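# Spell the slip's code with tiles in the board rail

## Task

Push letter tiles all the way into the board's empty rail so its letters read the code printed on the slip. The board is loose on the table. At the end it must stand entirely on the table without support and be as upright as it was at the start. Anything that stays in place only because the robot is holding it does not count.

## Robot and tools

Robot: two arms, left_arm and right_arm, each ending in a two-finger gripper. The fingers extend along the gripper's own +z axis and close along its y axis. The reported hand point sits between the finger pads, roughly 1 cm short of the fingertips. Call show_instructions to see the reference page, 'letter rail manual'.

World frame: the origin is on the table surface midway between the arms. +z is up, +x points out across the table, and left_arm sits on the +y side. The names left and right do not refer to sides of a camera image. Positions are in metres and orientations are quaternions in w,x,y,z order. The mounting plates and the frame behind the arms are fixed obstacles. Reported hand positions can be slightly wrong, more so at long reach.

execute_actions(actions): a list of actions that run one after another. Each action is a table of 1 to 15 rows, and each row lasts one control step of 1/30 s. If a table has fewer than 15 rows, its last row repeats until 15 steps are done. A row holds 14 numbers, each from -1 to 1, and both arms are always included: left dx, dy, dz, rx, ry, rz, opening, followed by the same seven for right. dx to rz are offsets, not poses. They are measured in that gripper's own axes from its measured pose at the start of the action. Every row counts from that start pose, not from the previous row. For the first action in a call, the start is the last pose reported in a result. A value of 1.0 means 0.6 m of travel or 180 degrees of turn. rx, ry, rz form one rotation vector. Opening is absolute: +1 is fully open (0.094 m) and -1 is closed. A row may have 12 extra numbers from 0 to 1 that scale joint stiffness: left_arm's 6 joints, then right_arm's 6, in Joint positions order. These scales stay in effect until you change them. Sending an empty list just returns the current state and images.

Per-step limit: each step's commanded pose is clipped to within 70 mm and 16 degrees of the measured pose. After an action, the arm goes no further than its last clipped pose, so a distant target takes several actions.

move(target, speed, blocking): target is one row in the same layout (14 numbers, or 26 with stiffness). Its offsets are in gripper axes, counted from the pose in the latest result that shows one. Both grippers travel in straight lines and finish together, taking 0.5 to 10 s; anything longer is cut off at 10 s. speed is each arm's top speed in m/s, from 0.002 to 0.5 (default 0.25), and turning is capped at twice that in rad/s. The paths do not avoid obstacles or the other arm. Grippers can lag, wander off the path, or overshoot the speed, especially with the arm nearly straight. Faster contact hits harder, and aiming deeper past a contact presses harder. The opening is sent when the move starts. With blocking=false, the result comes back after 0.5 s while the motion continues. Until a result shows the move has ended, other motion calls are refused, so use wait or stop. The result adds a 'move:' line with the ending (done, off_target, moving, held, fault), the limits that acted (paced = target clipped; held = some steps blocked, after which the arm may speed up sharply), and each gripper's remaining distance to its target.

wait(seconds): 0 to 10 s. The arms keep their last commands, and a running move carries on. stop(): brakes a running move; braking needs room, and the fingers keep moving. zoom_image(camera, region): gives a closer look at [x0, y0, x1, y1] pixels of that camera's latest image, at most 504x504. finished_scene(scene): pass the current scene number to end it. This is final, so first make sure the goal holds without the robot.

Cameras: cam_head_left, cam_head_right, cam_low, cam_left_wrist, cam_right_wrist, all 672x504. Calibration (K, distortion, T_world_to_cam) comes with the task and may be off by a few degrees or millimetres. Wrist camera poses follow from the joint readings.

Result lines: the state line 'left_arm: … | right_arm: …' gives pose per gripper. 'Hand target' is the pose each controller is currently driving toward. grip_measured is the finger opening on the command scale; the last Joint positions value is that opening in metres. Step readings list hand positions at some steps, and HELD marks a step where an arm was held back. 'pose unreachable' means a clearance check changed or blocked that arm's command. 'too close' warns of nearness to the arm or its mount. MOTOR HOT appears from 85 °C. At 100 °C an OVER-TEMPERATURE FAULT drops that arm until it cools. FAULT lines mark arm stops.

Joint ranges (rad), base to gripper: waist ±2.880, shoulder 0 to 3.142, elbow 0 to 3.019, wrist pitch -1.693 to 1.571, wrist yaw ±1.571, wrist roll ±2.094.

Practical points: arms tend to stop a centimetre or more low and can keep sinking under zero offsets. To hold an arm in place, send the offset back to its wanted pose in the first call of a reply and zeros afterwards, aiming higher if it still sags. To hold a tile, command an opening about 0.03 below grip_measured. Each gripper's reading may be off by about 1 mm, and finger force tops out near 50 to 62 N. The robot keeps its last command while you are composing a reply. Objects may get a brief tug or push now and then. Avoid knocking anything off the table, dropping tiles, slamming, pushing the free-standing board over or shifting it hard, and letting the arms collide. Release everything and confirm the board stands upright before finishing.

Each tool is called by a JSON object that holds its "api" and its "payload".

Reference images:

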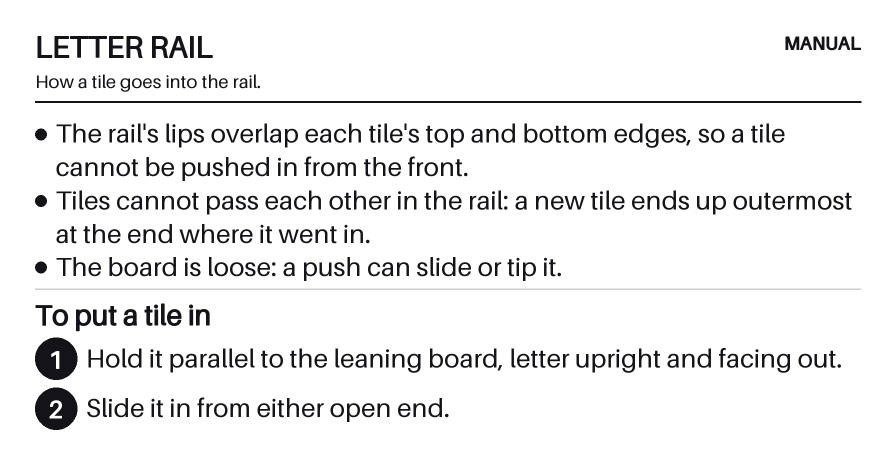

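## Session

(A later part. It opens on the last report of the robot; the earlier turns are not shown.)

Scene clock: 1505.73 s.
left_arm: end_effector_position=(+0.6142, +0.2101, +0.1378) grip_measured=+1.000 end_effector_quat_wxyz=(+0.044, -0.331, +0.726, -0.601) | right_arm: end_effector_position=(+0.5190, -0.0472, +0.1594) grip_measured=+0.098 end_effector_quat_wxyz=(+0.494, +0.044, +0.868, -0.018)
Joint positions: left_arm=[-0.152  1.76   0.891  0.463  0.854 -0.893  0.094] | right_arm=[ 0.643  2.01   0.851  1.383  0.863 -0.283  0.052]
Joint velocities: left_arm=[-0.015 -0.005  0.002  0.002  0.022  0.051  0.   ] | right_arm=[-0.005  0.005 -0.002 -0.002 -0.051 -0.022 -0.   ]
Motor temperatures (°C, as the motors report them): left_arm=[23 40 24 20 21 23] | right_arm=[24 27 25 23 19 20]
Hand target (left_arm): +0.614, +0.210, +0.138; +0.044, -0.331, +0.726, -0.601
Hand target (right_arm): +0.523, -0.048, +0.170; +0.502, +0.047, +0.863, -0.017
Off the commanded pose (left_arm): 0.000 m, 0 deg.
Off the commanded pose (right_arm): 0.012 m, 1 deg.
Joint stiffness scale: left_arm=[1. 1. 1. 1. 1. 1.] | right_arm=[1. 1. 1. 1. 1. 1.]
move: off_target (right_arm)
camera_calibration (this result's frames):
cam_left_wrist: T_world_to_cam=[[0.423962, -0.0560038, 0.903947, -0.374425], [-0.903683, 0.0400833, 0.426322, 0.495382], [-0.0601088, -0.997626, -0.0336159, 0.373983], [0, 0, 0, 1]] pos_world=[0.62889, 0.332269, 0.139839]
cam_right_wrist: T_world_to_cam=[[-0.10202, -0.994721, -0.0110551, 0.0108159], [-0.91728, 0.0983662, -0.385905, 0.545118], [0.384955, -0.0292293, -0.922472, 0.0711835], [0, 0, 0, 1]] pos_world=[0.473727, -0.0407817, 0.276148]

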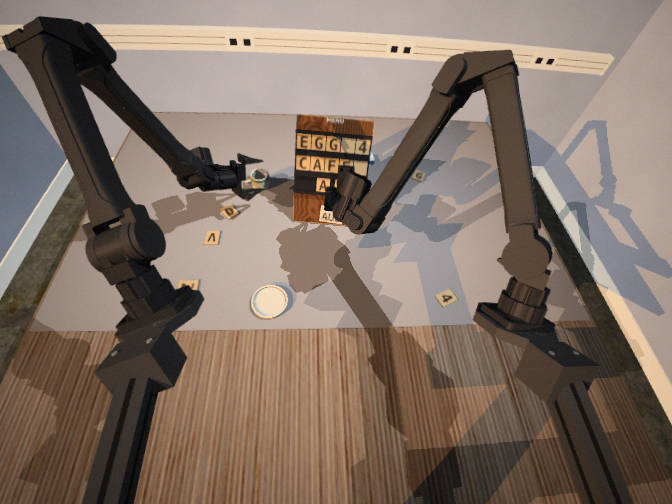

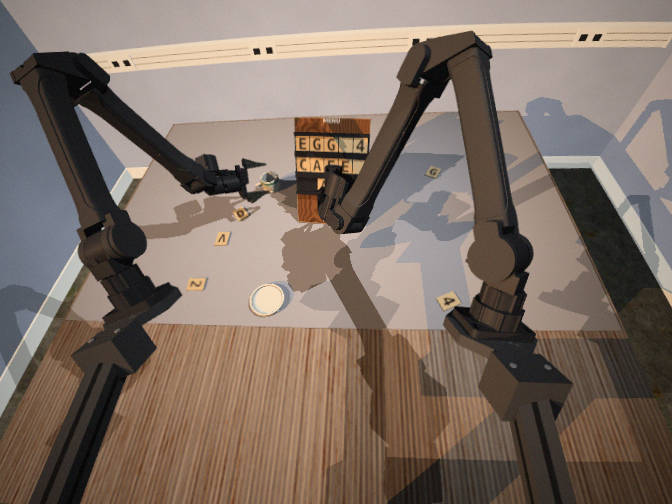

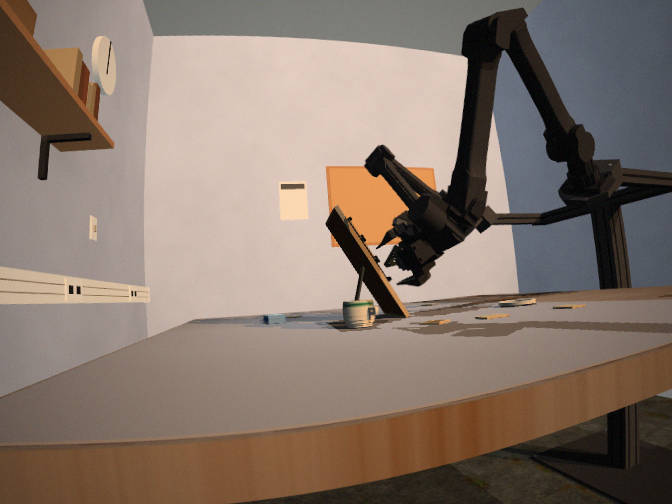

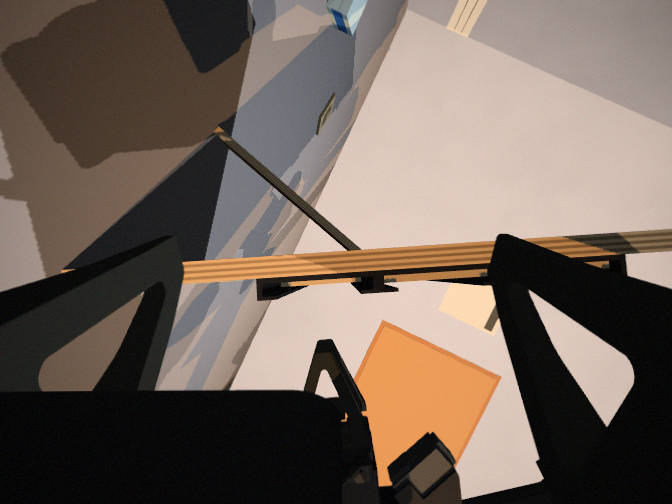

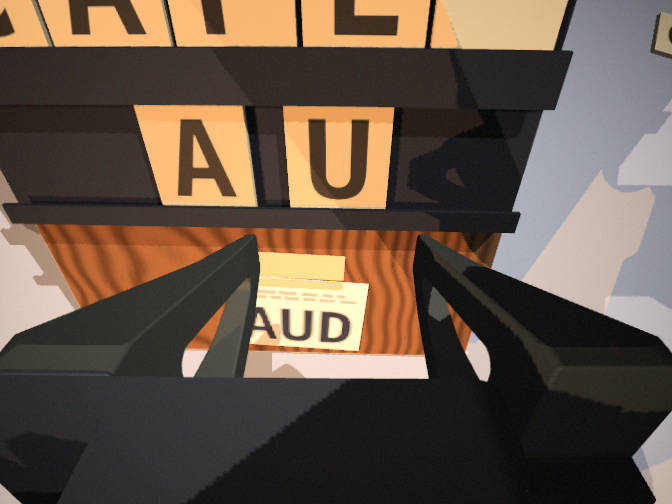

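{"api": "move", "payload": {"target": [-0.143,-0.131,-0.4125,0,0,0,1,0.012,0.2372,-0.1142,-0.1297,0.312,-0.2357,0.5], "speed": 0.3}}

Scene clock: 1550.07 s.
left_arm: end_effector_position=(+0.5853, +0.4512, +0.2369) grip_measured=+1.000 end_effector_quat_wxyz=(+0.022, -0.346, +0.717, -0.605) | right_arm: end_effector_position=(+0.4646, +0.0848, +0.1869) grip_measured=+0.498 end_effector_quat_wxyz=(-0.006, -0.357, +0.934, -0.005)
Joint positions: left_arm=[ 0.328  1.416  1.043 -0.616  1.252 -0.3    0.094] | right_arm=[ 0.807  1.933  1.51  -0.883  0.643  0.114  0.07 ]
Joint velocities: left_arm=[ 0.005 -0.015 -0.007 -0.032  0.022  0.125  0.   ] | right_arm=[ 0.005 -0.005  0.002 -0.002 -0.007 -0.051 -0.   ]
Motor temperatures (°C, as the motors report them): left_arm=[23 40 24 20 21 23] | right_arm=[24 28 25 23 19 20]
Hand target (left_arm): +0.598, +0.463, +0.248; +0.044, -0.332, +0.724, -0.603
Hand target (right_arm): +0.470, +0.098, +0.193; +0.001, -0.351, +0.937, +0.001
Off the commanded pose (left_arm): 0.021 m, 3 deg.
Off the commanded pose (right_arm): 0.017 m, 1 deg.
Joint stiffness scale: left_arm=[1. 1. 1. 1. 1. 1.] | right_arm=[1. 1. 1. 1. 1. 1.]
move: off_target (left_arm, right_arm)
camera_calibration (this result's frames):
cam_left_wrist: T_world_to_cam=[[0.465003, -0.0245098, 0.88497, -0.471982], [-0.883356, 0.0535248, 0.465637, 0.390033], [-0.0587805, -0.998266, 0.0032383, 0.606891], [0, 0, 0, 1]] pos_world=[0.599684, 0.573394, 0.234111]
cam_right_wrist: T_world_to_cam=[[0.66402, -0.747602, 0.0130151, -0.244516], [-0.598998, -0.521451, 0.607692, 0.211823], [-0.447525, -0.411316, -0.794066, 0.516522], [0, 0, 0, 1]] pos_world=[0.520401, 0.140108, 0.284612]

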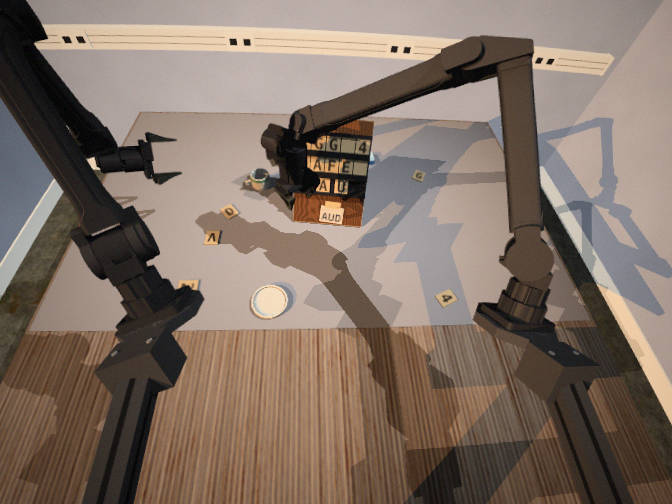

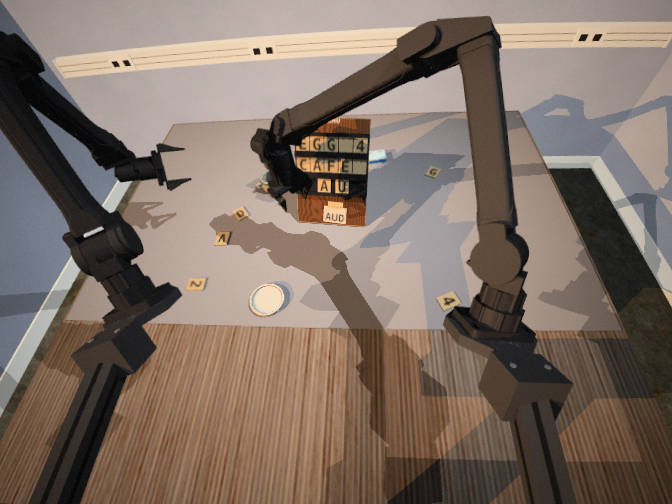

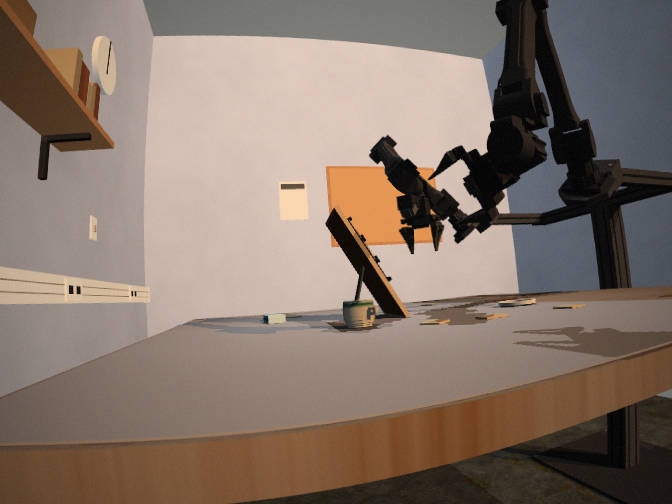

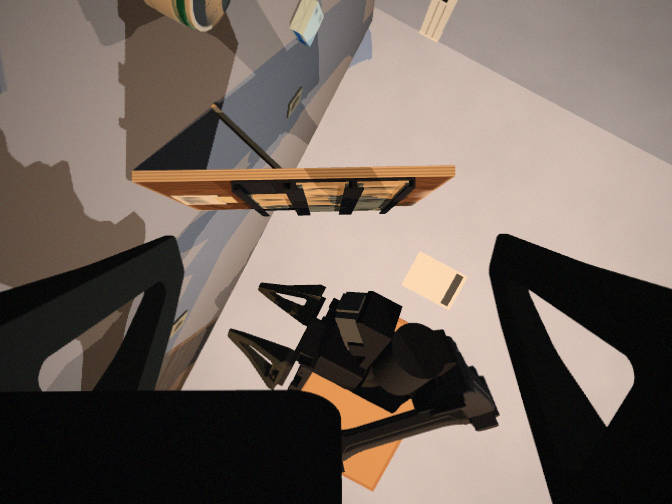

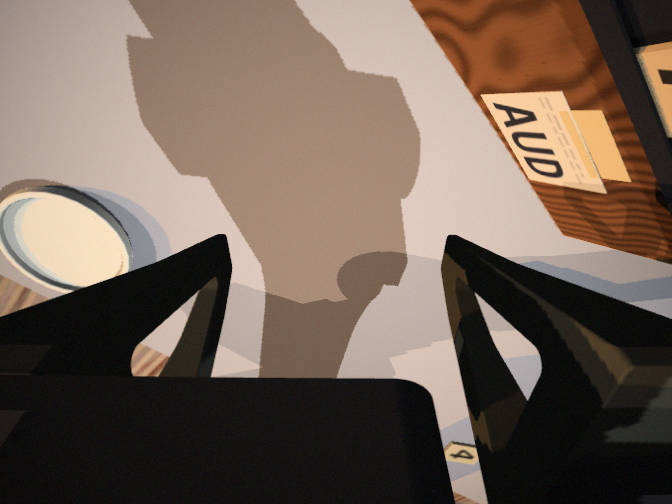

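{"api": "move", "payload": {"target": [0.0525,0.188,0.2468,-0.3932,-0.1308,0.0501,0.5,0.3525,-0.2323,-0.033,0,0,0,0.5], "speed": 0.3}}

Scene clock: 1568.23 s.
left_arm: end_effector_position=(+0.5671, +0.3147, +0.1151) grip_measured=+0.501 end_effector_quat_wxyz=(-0.001, -0.338, +0.941, +0.002) | right_arm: end_effector_position=(+0.3984, -0.1574, +0.2099) grip_measured=+0.498 end_effector_quat_wxyz=(-0.011, -0.356, +0.935, -0.007)
Joint positions: left_arm=[-0.32   1.571  1.033 -0.481 -0.439 -0.709  0.071] | right_arm=[ 0.587  1.337  0.808 -0.643  0.57  -0.131  0.07 ]
Joint velocities: left_arm=[ 0.005  0.005  0.017 -0.007 -0.007  0.051 -0.   ] | right_arm=[ 0.005 -0.005 -0.002 -0.007 -0.007  0.007  0.   ]
Motor temperatures (°C, as the motors report them): left_arm=[23 40 26 20 21 23] | right_arm=[25 28 27 23 19 20]
Hand target (left_arm): +0.575, +0.310, +0.111; -0.003, -0.343, +0.939, +0.003
Hand target (right_arm): +0.401, -0.160, +0.211; -0.006, -0.357, +0.934, -0.006
Off the commanded pose (left_arm): 0.010 m, 2 deg.
Off the commanded pose (right_arm): 0.003 m, 1 deg.
Joint stiffness scale: left_arm=[1. 1. 1. 1. 1. 1.] | right_arm=[1. 1. 1. 1. 1. 1.]
move: done
camera_calibration (this result's frames):
cam_left_wrist: T_world_to_cam=[[0.63488, -0.772611, 0.000255412, -0.118173], [-0.63566, -0.522154, 0.568587, 0.466829], [-0.439164, -0.361147, -0.822623, 0.580298], [0, 0, 0, 1]] pos_world=[0.626616, 0.362028, 0.211964]
cam_right_wrist: T_world_to_cam=[[0.662491, -0.748969, 0.0122917, -0.381414], [-0.595354, -0.516513, 0.615441, 0.029656], [-0.454597, -0.415042, -0.788087, 0.406539], [0, 0, 0, 1]] pos_world=[0.455151, -0.101619, 0.306824]

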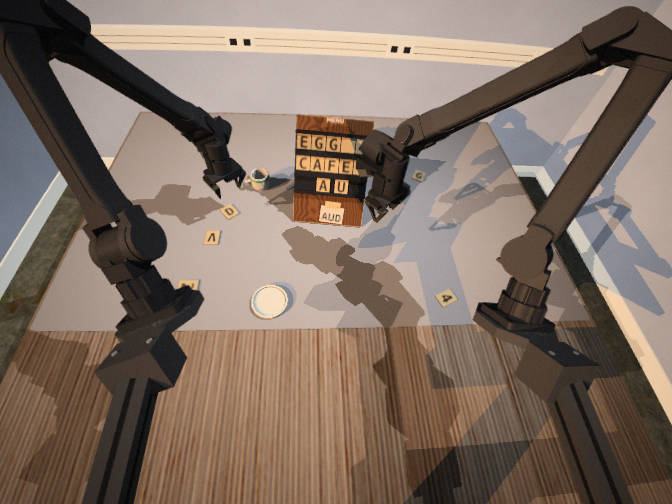

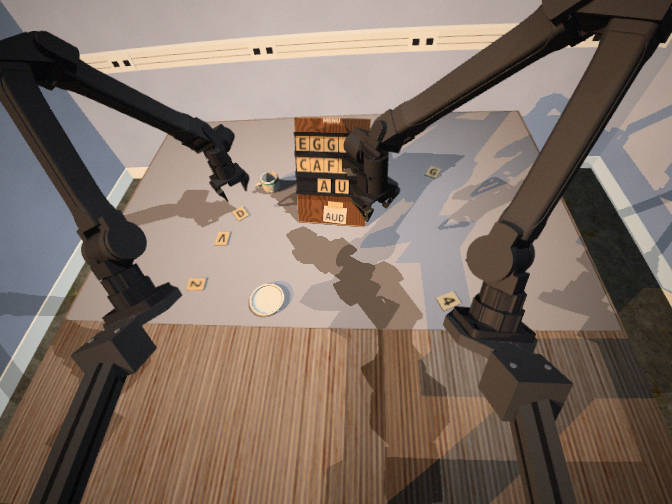

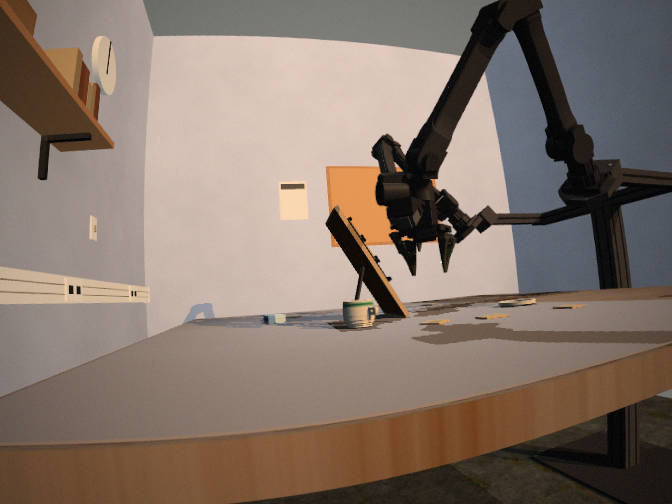

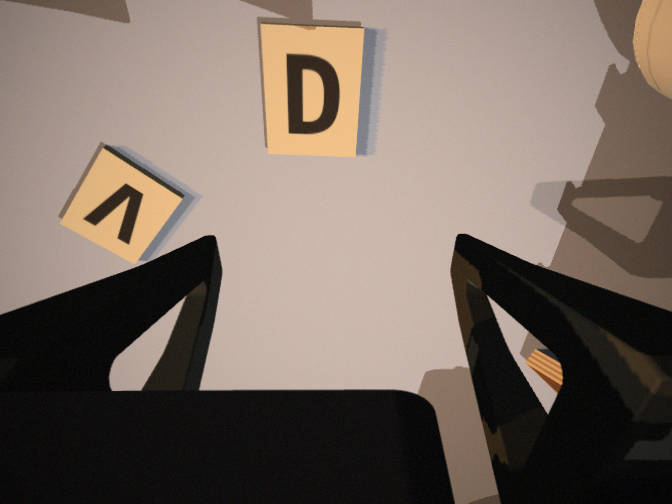

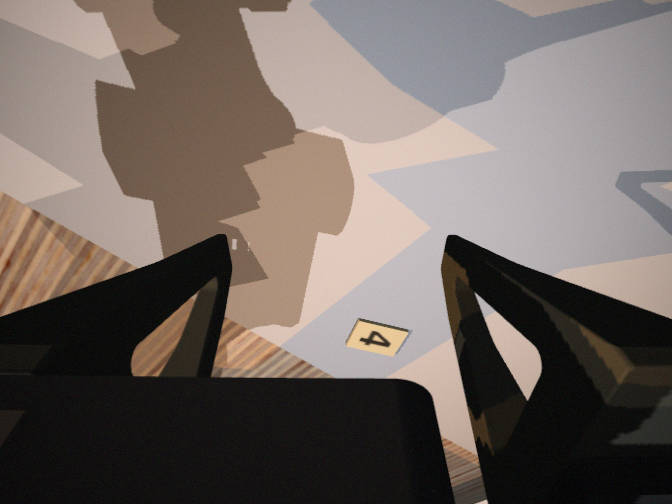

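{"api": "move", "payload": {"target": [-0.0397,0.0165,0.125,0,0,0.011,0.5,0,0,0,0,0,0,0.5], "speed": 0.15}}

Scene clock: 1577.87 s.
left_arm: end_effector_position=(+0.5699, +0.3338, +0.0471) grip_measured=+0.501 end_effector_quat_wxyz=(-0.007, -0.323, +0.946, +0.001) | right_arm: end_effector_position=(+0.3984, -0.1574, +0.2099) grip_measured=+0.498 end_effector_quat_wxyz=(-0.011, -0.357, +0.934, -0.007)
Joint positions: left_arm=[-0.224  1.712  1.078 -0.363 -0.383 -0.593  0.071] | right_arm=[ 0.587  1.337  0.808 -0.643  0.57  -0.133  0.07 ]
Joint velocities: left_arm=[ 0.005 -0.005 -0.007 -0.002  0.081  0.007 -0.001] | right_arm=[-0.015  0.005 -0.012 -0.007 -0.022 -0.037  0.001]
Motor temperatures (°C, as the motors report them): left_arm=[23 40 27 20 21 23] | right_arm=[24 28 27 23 19 20]
Hand target (left_arm): +0.579, +0.337, +0.040; -0.002, -0.322, +0.947, +0.002
Hand target (right_arm): +0.398, -0.157, +0.210; -0.011, -0.356, +0.935, -0.007
Off the commanded pose (left_arm): 0.012 m, 1 deg.
Off the commanded pose (right_arm): 0.000 m, 0 deg.
Joint stiffness scale: left_arm=[1. 1. 1. 1. 1. 1.] | right_arm=[1. 1. 1. 1. 1. 1.]
move: off_target (left_arm)
camera_calibration (this result's frames):
cam_left_wrist: T_world_to_cam=[[0.609399, -0.79286, -0.00242316, -0.0837414], [-0.645804, -0.498139, 0.578614, 0.514507], [-0.459967, -0.351042, -0.815598, 0.540589], [0, 0, 0, 1]] pos_world=[0.631956, 0.379671, 0.142999]
cam_right_wrist: T_world_to_cam=[[0.664204, -0.747452, 0.0122353, -0.381846], [-0.594143, -0.517895, 0.61545, 0.0289537], [-0.453683, -0.416054, -0.788081, 0.406014], [0, 0, 0, 1]] pos_world=[0.455027, -0.101493, 0.306824]

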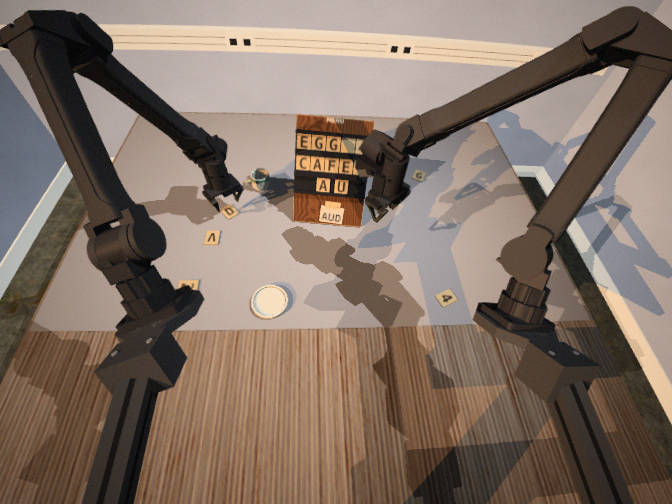

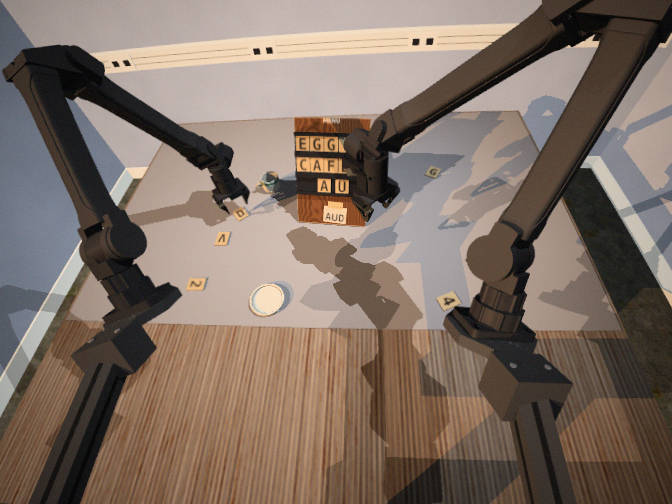

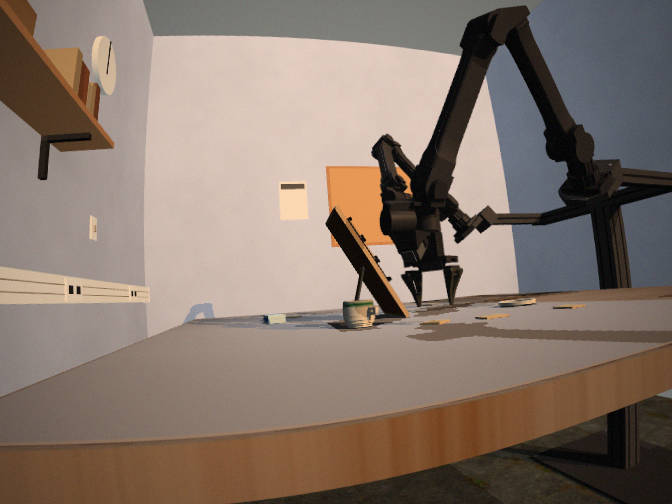

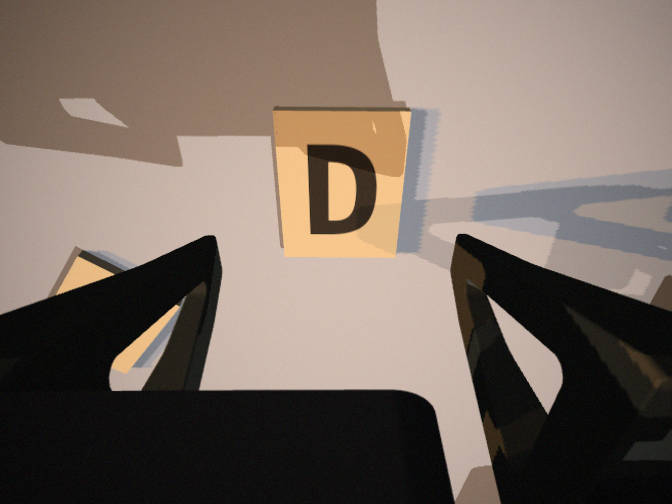

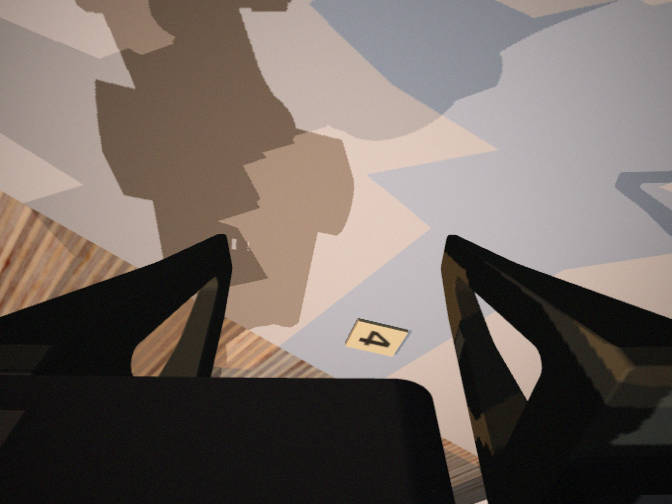

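{"api": "move", "payload": {"target": [-0.0265,-0.0095,0.065,0.002,-0.003,0,0.3,0,0,0,0,0,0,0.5], "speed": 0.06}}

Scene clock: 1585.63 s.
left_arm: end_effector_position=(+0.5801, +0.3330, +0.0207) grip_measured=+0.302 end_effector_quat_wxyz=(-0.004, -0.322, +0.947, -0.003) | right_arm: end_effector_position=(+0.3984, -0.1574, +0.2099) grip_measured=+0.498 end_effector_quat_wxyz=(-0.011, -0.357, +0.934, -0.007)
Joint positions: left_arm=[-0.206  1.782  1.125 -0.324 -0.365 -0.572  0.061] | right_arm=[ 0.587  1.337  0.808 -0.643  0.57  -0.133  0.07 ]
Joint velocities: left_arm=[-0.015 -0.015  0.002  0.007  0.007  0.066 -0.001] | right_arm=[-0.015  0.005 -0.007 -0.012  0.022 -0.022 -0.002]
Motor temperatures (°C, as the motors report them): left_arm=[23 40 26 20 21 23] | right_arm=[24 27 26 22 19 20]
Hand target (left_arm): +0.585, +0.339, +0.008; -0.002, -0.323, +0.946, +0.000
Hand target (right_arm): +0.398, -0.157, +0.210; -0.011, -0.357, +0.934, -0.007
Off the commanded pose (left_arm): 0.015 m, 0 deg.
Off the commanded pose (right_arm): 0.000 m, 0 deg.
Joint stiffness scale: left_arm=[1. 1. 1. 1. 1. 1.] | right_arm=[1. 1. 1. 1. 1. 1.]
move: off_target (left_arm)
camera_calibration (this result's frames):
cam_left_wrist: T_world_to_cam=[[0.608686, -0.793367, 0.00839727, -0.0903369], [-0.651831, -0.494007, 0.57539, 0.538205], [-0.452347, -0.355705, -0.817836, 0.520676], [0, 0, 0, 1]] pos_world=[0.641332, 0.379414, 0.116909]
cam_right_wrist: T_world_to_cam=[[0.664204, -0.747452, 0.0122353, -0.381846], [-0.594143, -0.517895, 0.61545, 0.0289537], [-0.453683, -0.416054, -0.788081, 0.406014], [0, 0, 0, 1]] pos_world=[0.455027, -0.101493, 0.306824]

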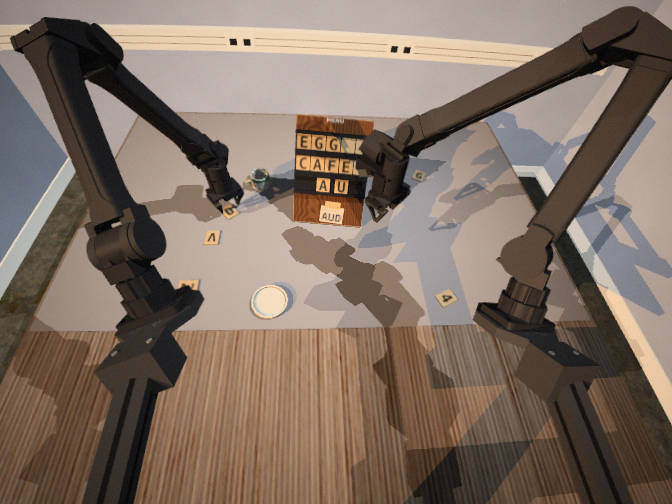

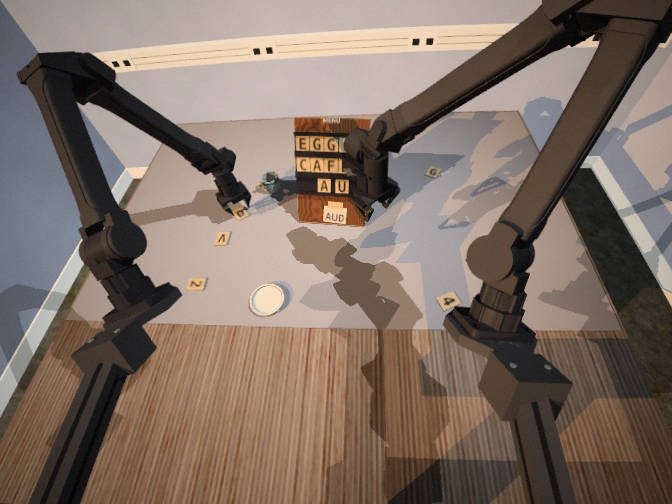

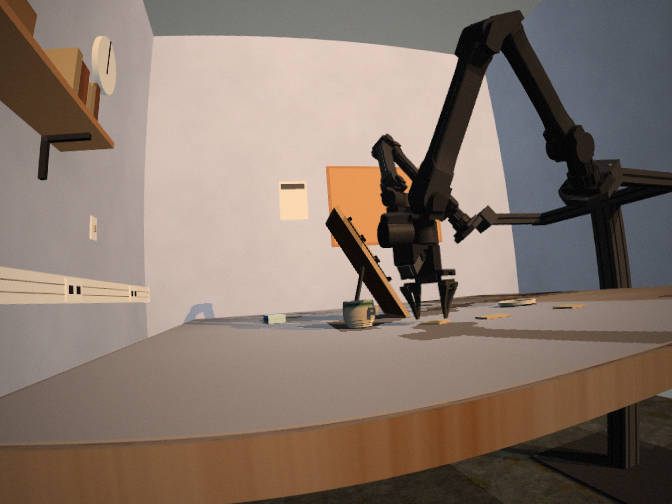

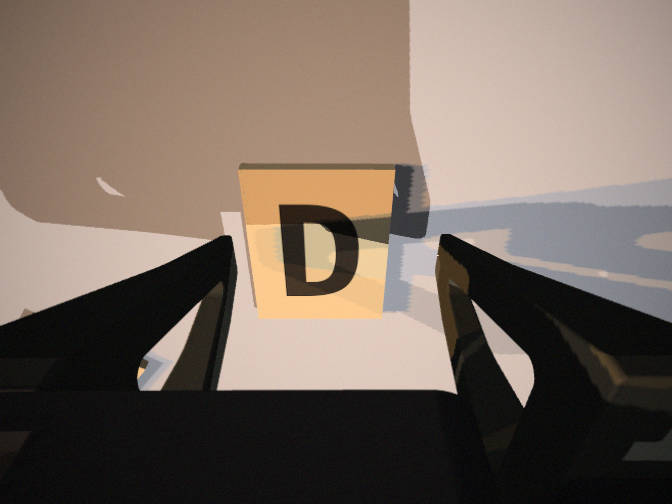

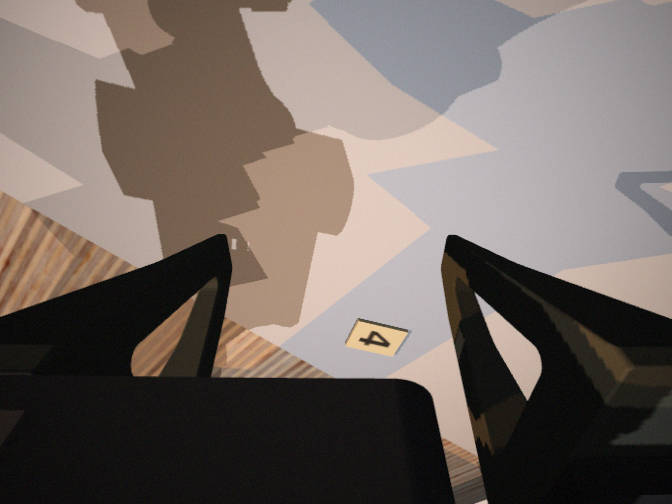

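{"api": "zoom_image", "payload": {"camera": "cam_low", "region": [390, 290, 470, 335]}}

Region (390, 290, 470, 335) of cam_low's 672x504 image, scaled by 6.300, with more detail than that image has; it fills the top 284 rows of this view, and the rest is white.

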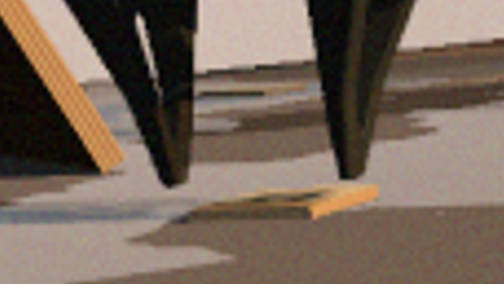

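{"api": "execute_actions", "payload": {"actions": [[[-0.0128,0.0045,0.0215,0,0,0,0.3,0,0,0,0,0,0,0.5],[-0.0128,0.006,0.022,0,0,0,0.3,0,0,0,0,0,0,0.5],[-0.0128,0.0075,0.023,0,0,0,0.3,0,0,0,0,0,0,0.5],[-0.0128,0.009,0.024,0,0,0,0.3,0,0,0,0,0,0,0.5],[-0.0128,0.0105,0.025,0,0,0,0.3,0,0,0,0,0,0,0.5],[-0.0128,0.012,0.026,0,0,0,0.3,0,0,0,0,0,0,0.5],[-0.0128,0.012,0.027,0,0,0,0.3,0,0,0,0,0,0,0.5],[-0.0128,0.012,0.028,0,0,0,0.3,0,0,0,0,0,0,0.5],[-0.0128,0.012,0.029,0,0,0,0.3,0,0,0,0,0,0,0.5],[-0.0128,0.012,0.030,0,0,0,0.3,0,0,0,0,0,0,0.5],[-0.0128,0.012,0.031,0,0,0,0.3,0,0,0,0,0,0,0.5],[-0.0128,0.012,0.032,0,0,0,0.3,0,0,0,0,0,0,0.5],[-0.0128,0.012,0.033,0,0,0,0.3,0,0,0,0,0,0,0.5],[-0.0128,0.012,0.034,0,0,0,0.3,0,0,0,0,0,0,0.5]]]}}

{"api": "wait", "payload": {"seconds": 0.5}}

{"api": "zoom_image", "payload": {"camera": "cam_low", "region": [390, 290, 470, 335]}}

Scene clock: 1598.57 s.
left_arm: end_effector_position=(+0.5819, +0.3381, +0.0172) grip_measured=+0.302 end_effector_quat_wxyz=(-0.000, -0.324, +0.946, -0.008) | right_arm: end_effector_position=(+0.3984, -0.1574, +0.2099) grip_measured=+0.498 end_effector_quat_wxyz=(-0.011, -0.357, +0.934, -0.007)
Joint positions: left_arm=[-0.192  1.784  1.125 -0.308 -0.35  -0.559  0.061] | right_arm=[ 0.587  1.337  0.808 -0.643  0.57  -0.133  0.07 ]
Joint velocities: left_arm=[ 0.015  0.024 -0.017  0.027 -0.051 -0.022  0.   ] | right_arm=[-0.005 -0.015  0.002  0.007  0.007  0.051 -0.   ]
Motor temperatures (°C, as the motors report them): left_arm=[23 40 26 20 20 23] | right_arm=[24 27 26 22 19 20]
Hand target (left_arm): +0.581, +0.343, +0.001; -0.004, -0.323, +0.947, -0.003
Hand target (right_arm): +0.398, -0.157, +0.210; -0.011, -0.357, +0.934, -0.007
Off the commanded pose (left_arm): 0.018 m, 1 deg.
Off the commanded pose (right_arm): 0.000 m, 0 deg.
Joint stiffness scale: left_arm=[1. 1. 1. 1. 1. 1.] | right_arm=[1. 1. 1. 1. 1. 1.]
Step readings (end_effector_position):
0: left_arm (+0.5801, +0.3330, +0.0207) | right_arm (+0.3984, -0.1574, +0.2099)
1: left_arm (+0.5802, +0.3324, +0.0207) | right_arm (+0.3984, -0.1574, +0.2099)
2: left_arm (+0.5802, +0.3318, +0.0207) | right_arm (+0.3984, -0.1574, +0.2099)
4: left_arm (+0.5806, +0.3317, +0.0206) | right_arm (+0.3984, -0.1574, +0.2099)
8: left_arm (+0.5817, +0.3342, +0.0196) | right_arm (+0.3984, -0.1574, +0.2099)
15: end_effector_position above
camera_calibration (this result's frames):
cam_left_wrist: T_world_to_cam=[[0.610908, -0.791461, 0.0194927, -0.0894643], [-0.655825, -0.492115, 0.572466, 0.545576], [-0.443492, -0.362508, -0.819697, 0.517609], [0, 0, 0, 1]] pos_world=[0.642012, 0.385316, 0.113703]
cam_right_wrist: T_world_to_cam=[[0.664204, -0.747452, 0.0122353, -0.381846], [-0.594143, -0.517895, 0.61545, 0.0289537], [-0.453683, -0.416054, -0.788081, 0.406014], [0, 0, 0, 1]] pos_world=[0.455027, -0.101493, 0.306824]

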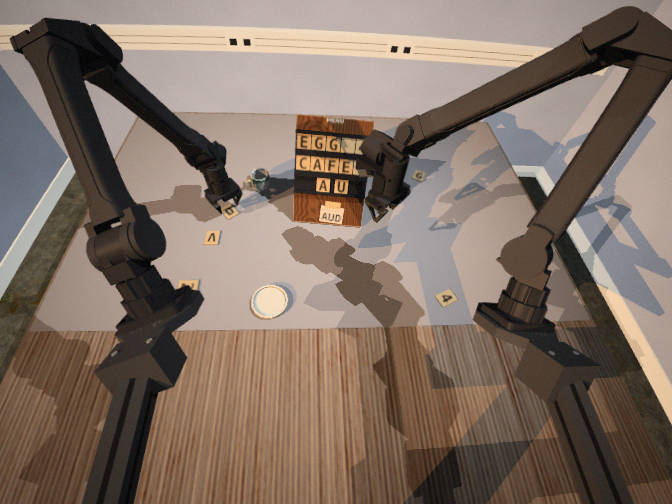

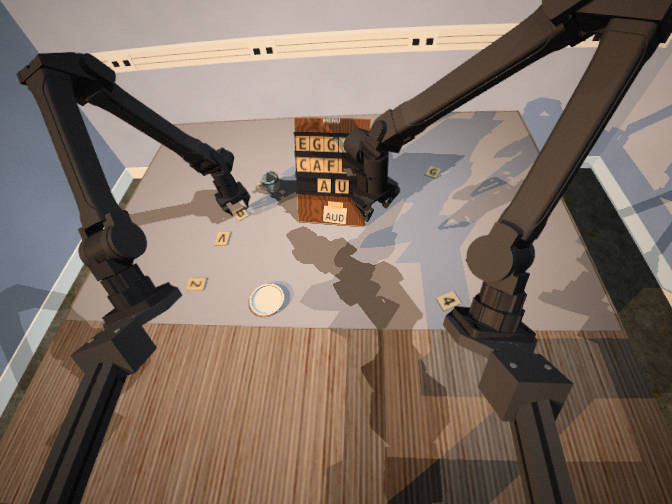

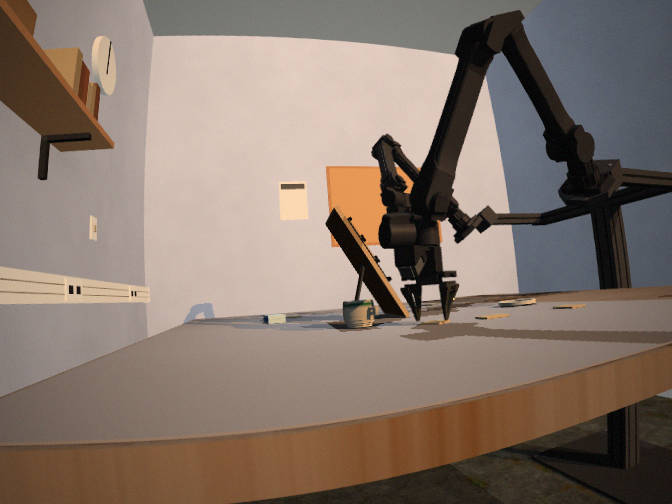

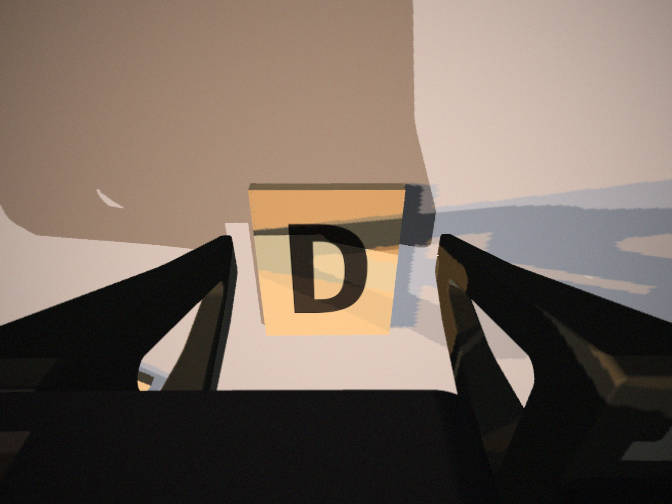

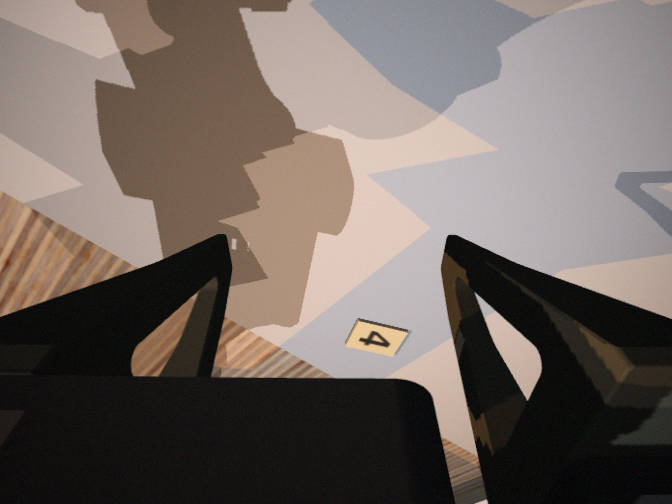

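Scene clock: 1599.07 s.
left_arm: end_effector_position=(+0.5801, +0.3371, +0.0152) grip_measured=+0.302 end_effector_quat_wxyz=(-0.003, -0.322, +0.947, -0.007) | right_arm: end_effector_position=(+0.3984, -0.1574, +0.2099) grip_measured=+0.498 end_effector_quat_wxyz=(-0.011, -0.357, +0.934, -0.007)
Joint positions: left_arm=[-0.192  1.789  1.125 -0.307 -0.35  -0.557  0.061] | right_arm=[ 0.587  1.337  0.808 -0.643  0.57  -0.133  0.07 ]
Joint velocities: left_arm=[-0.005 -0.005 -0.002  0.012  0.022 -0.037  0.001] | right_arm=[ 0.005 -0.015  0.002 -0.007  0.037  0.022  0.001]
Motor temperatures (°C, as the motors report them): left_arm=[23 40 26 20 20 23] | right_arm=[24 27 26 22 19 20]
Hand target (left_arm): +0.581, +0.343, +0.001; -0.004, -0.323, +0.947, -0.003
Hand target (right_arm): +0.398, -0.157, +0.210; -0.011, -0.357, +0.934, -0.007
Off the commanded pose (left_arm): 0.016 m, 1 deg.
Off the commanded pose (right_arm): 0.000 m, 0 deg.
Joint stiffness scale: left_arm=[1. 1. 1. 1. 1. 1.] | right_arm=[1. 1. 1. 1. 1. 1.]
wait: 0.50 s; at rest by 0.27 s
camera_calibration (this result's frames):
cam_left_wrist: T_world_to_cam=[[0.608481, -0.793374, 0.0175702, -0.0870808], [-0.654969, -0.489584, 0.575607, 0.54369], [-0.448069, -0.361754, -0.817538, 0.517166], [0, 0, 0, 1]] pos_world=[0.640813, 0.384181, 0.111381]
cam_right_wrist: T_world_to_cam=[[0.664204, -0.747452, 0.0122353, -0.381846], [-0.594143, -0.517895, 0.61545, 0.0289537], [-0.453683, -0.416054, -0.788081, 0.406014], [0, 0, 0, 1]] pos_world=[0.455027, -0.101493, 0.306824]

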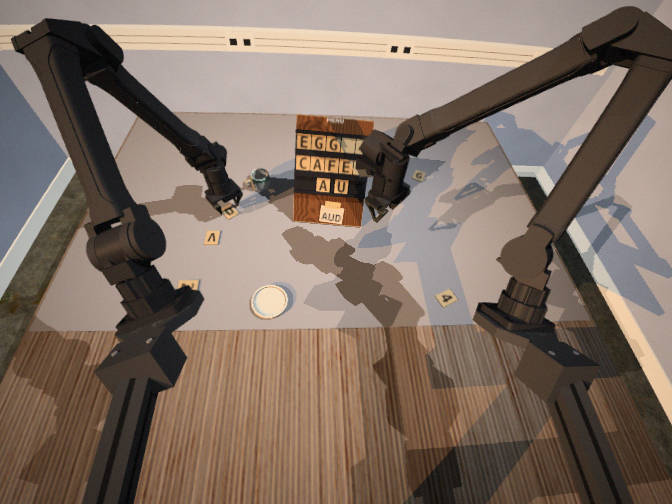

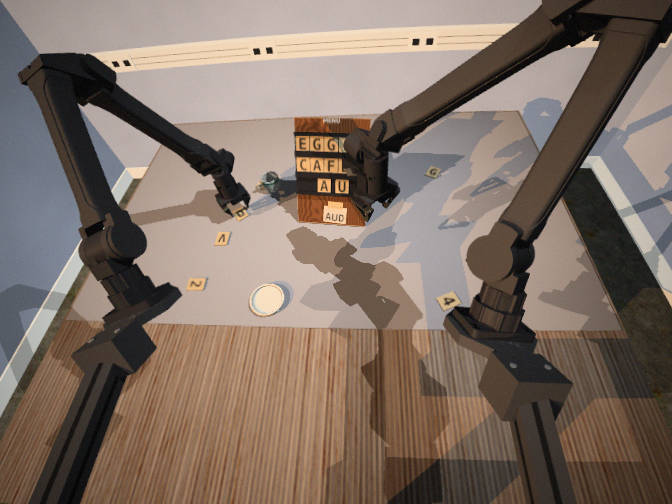

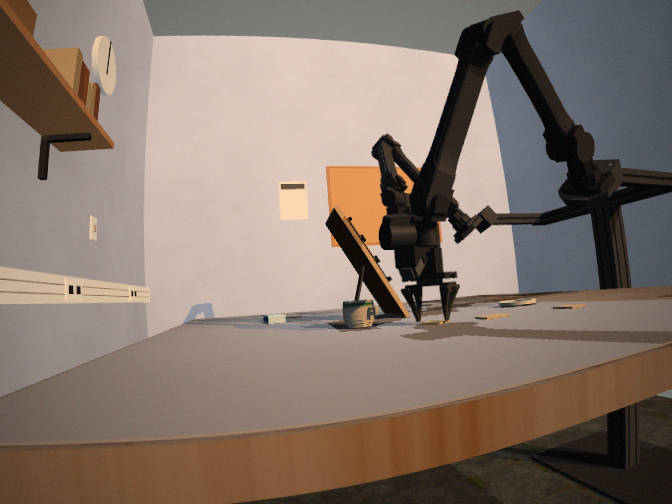

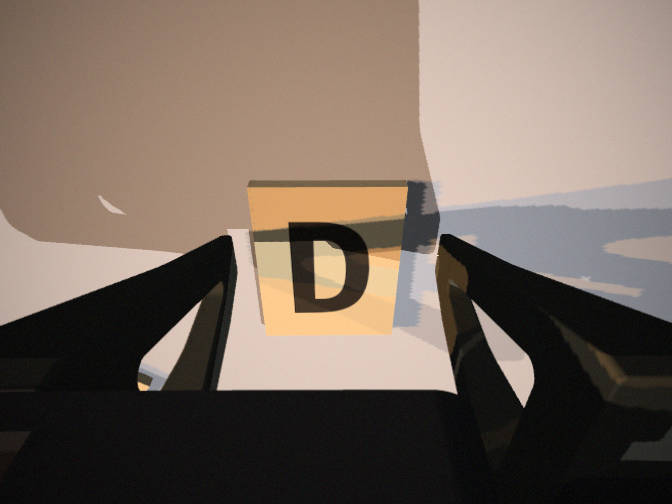

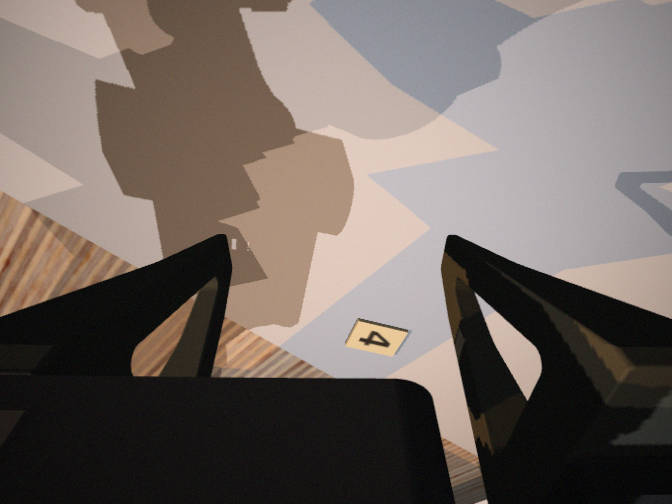

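Region (390, 290, 470, 335) of cam_low's 672x504 image, scaled by 6.300, with more detail than that image has; it fills the top 284 rows of this view, and the rest is white.

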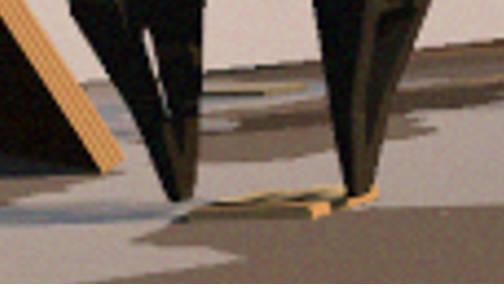

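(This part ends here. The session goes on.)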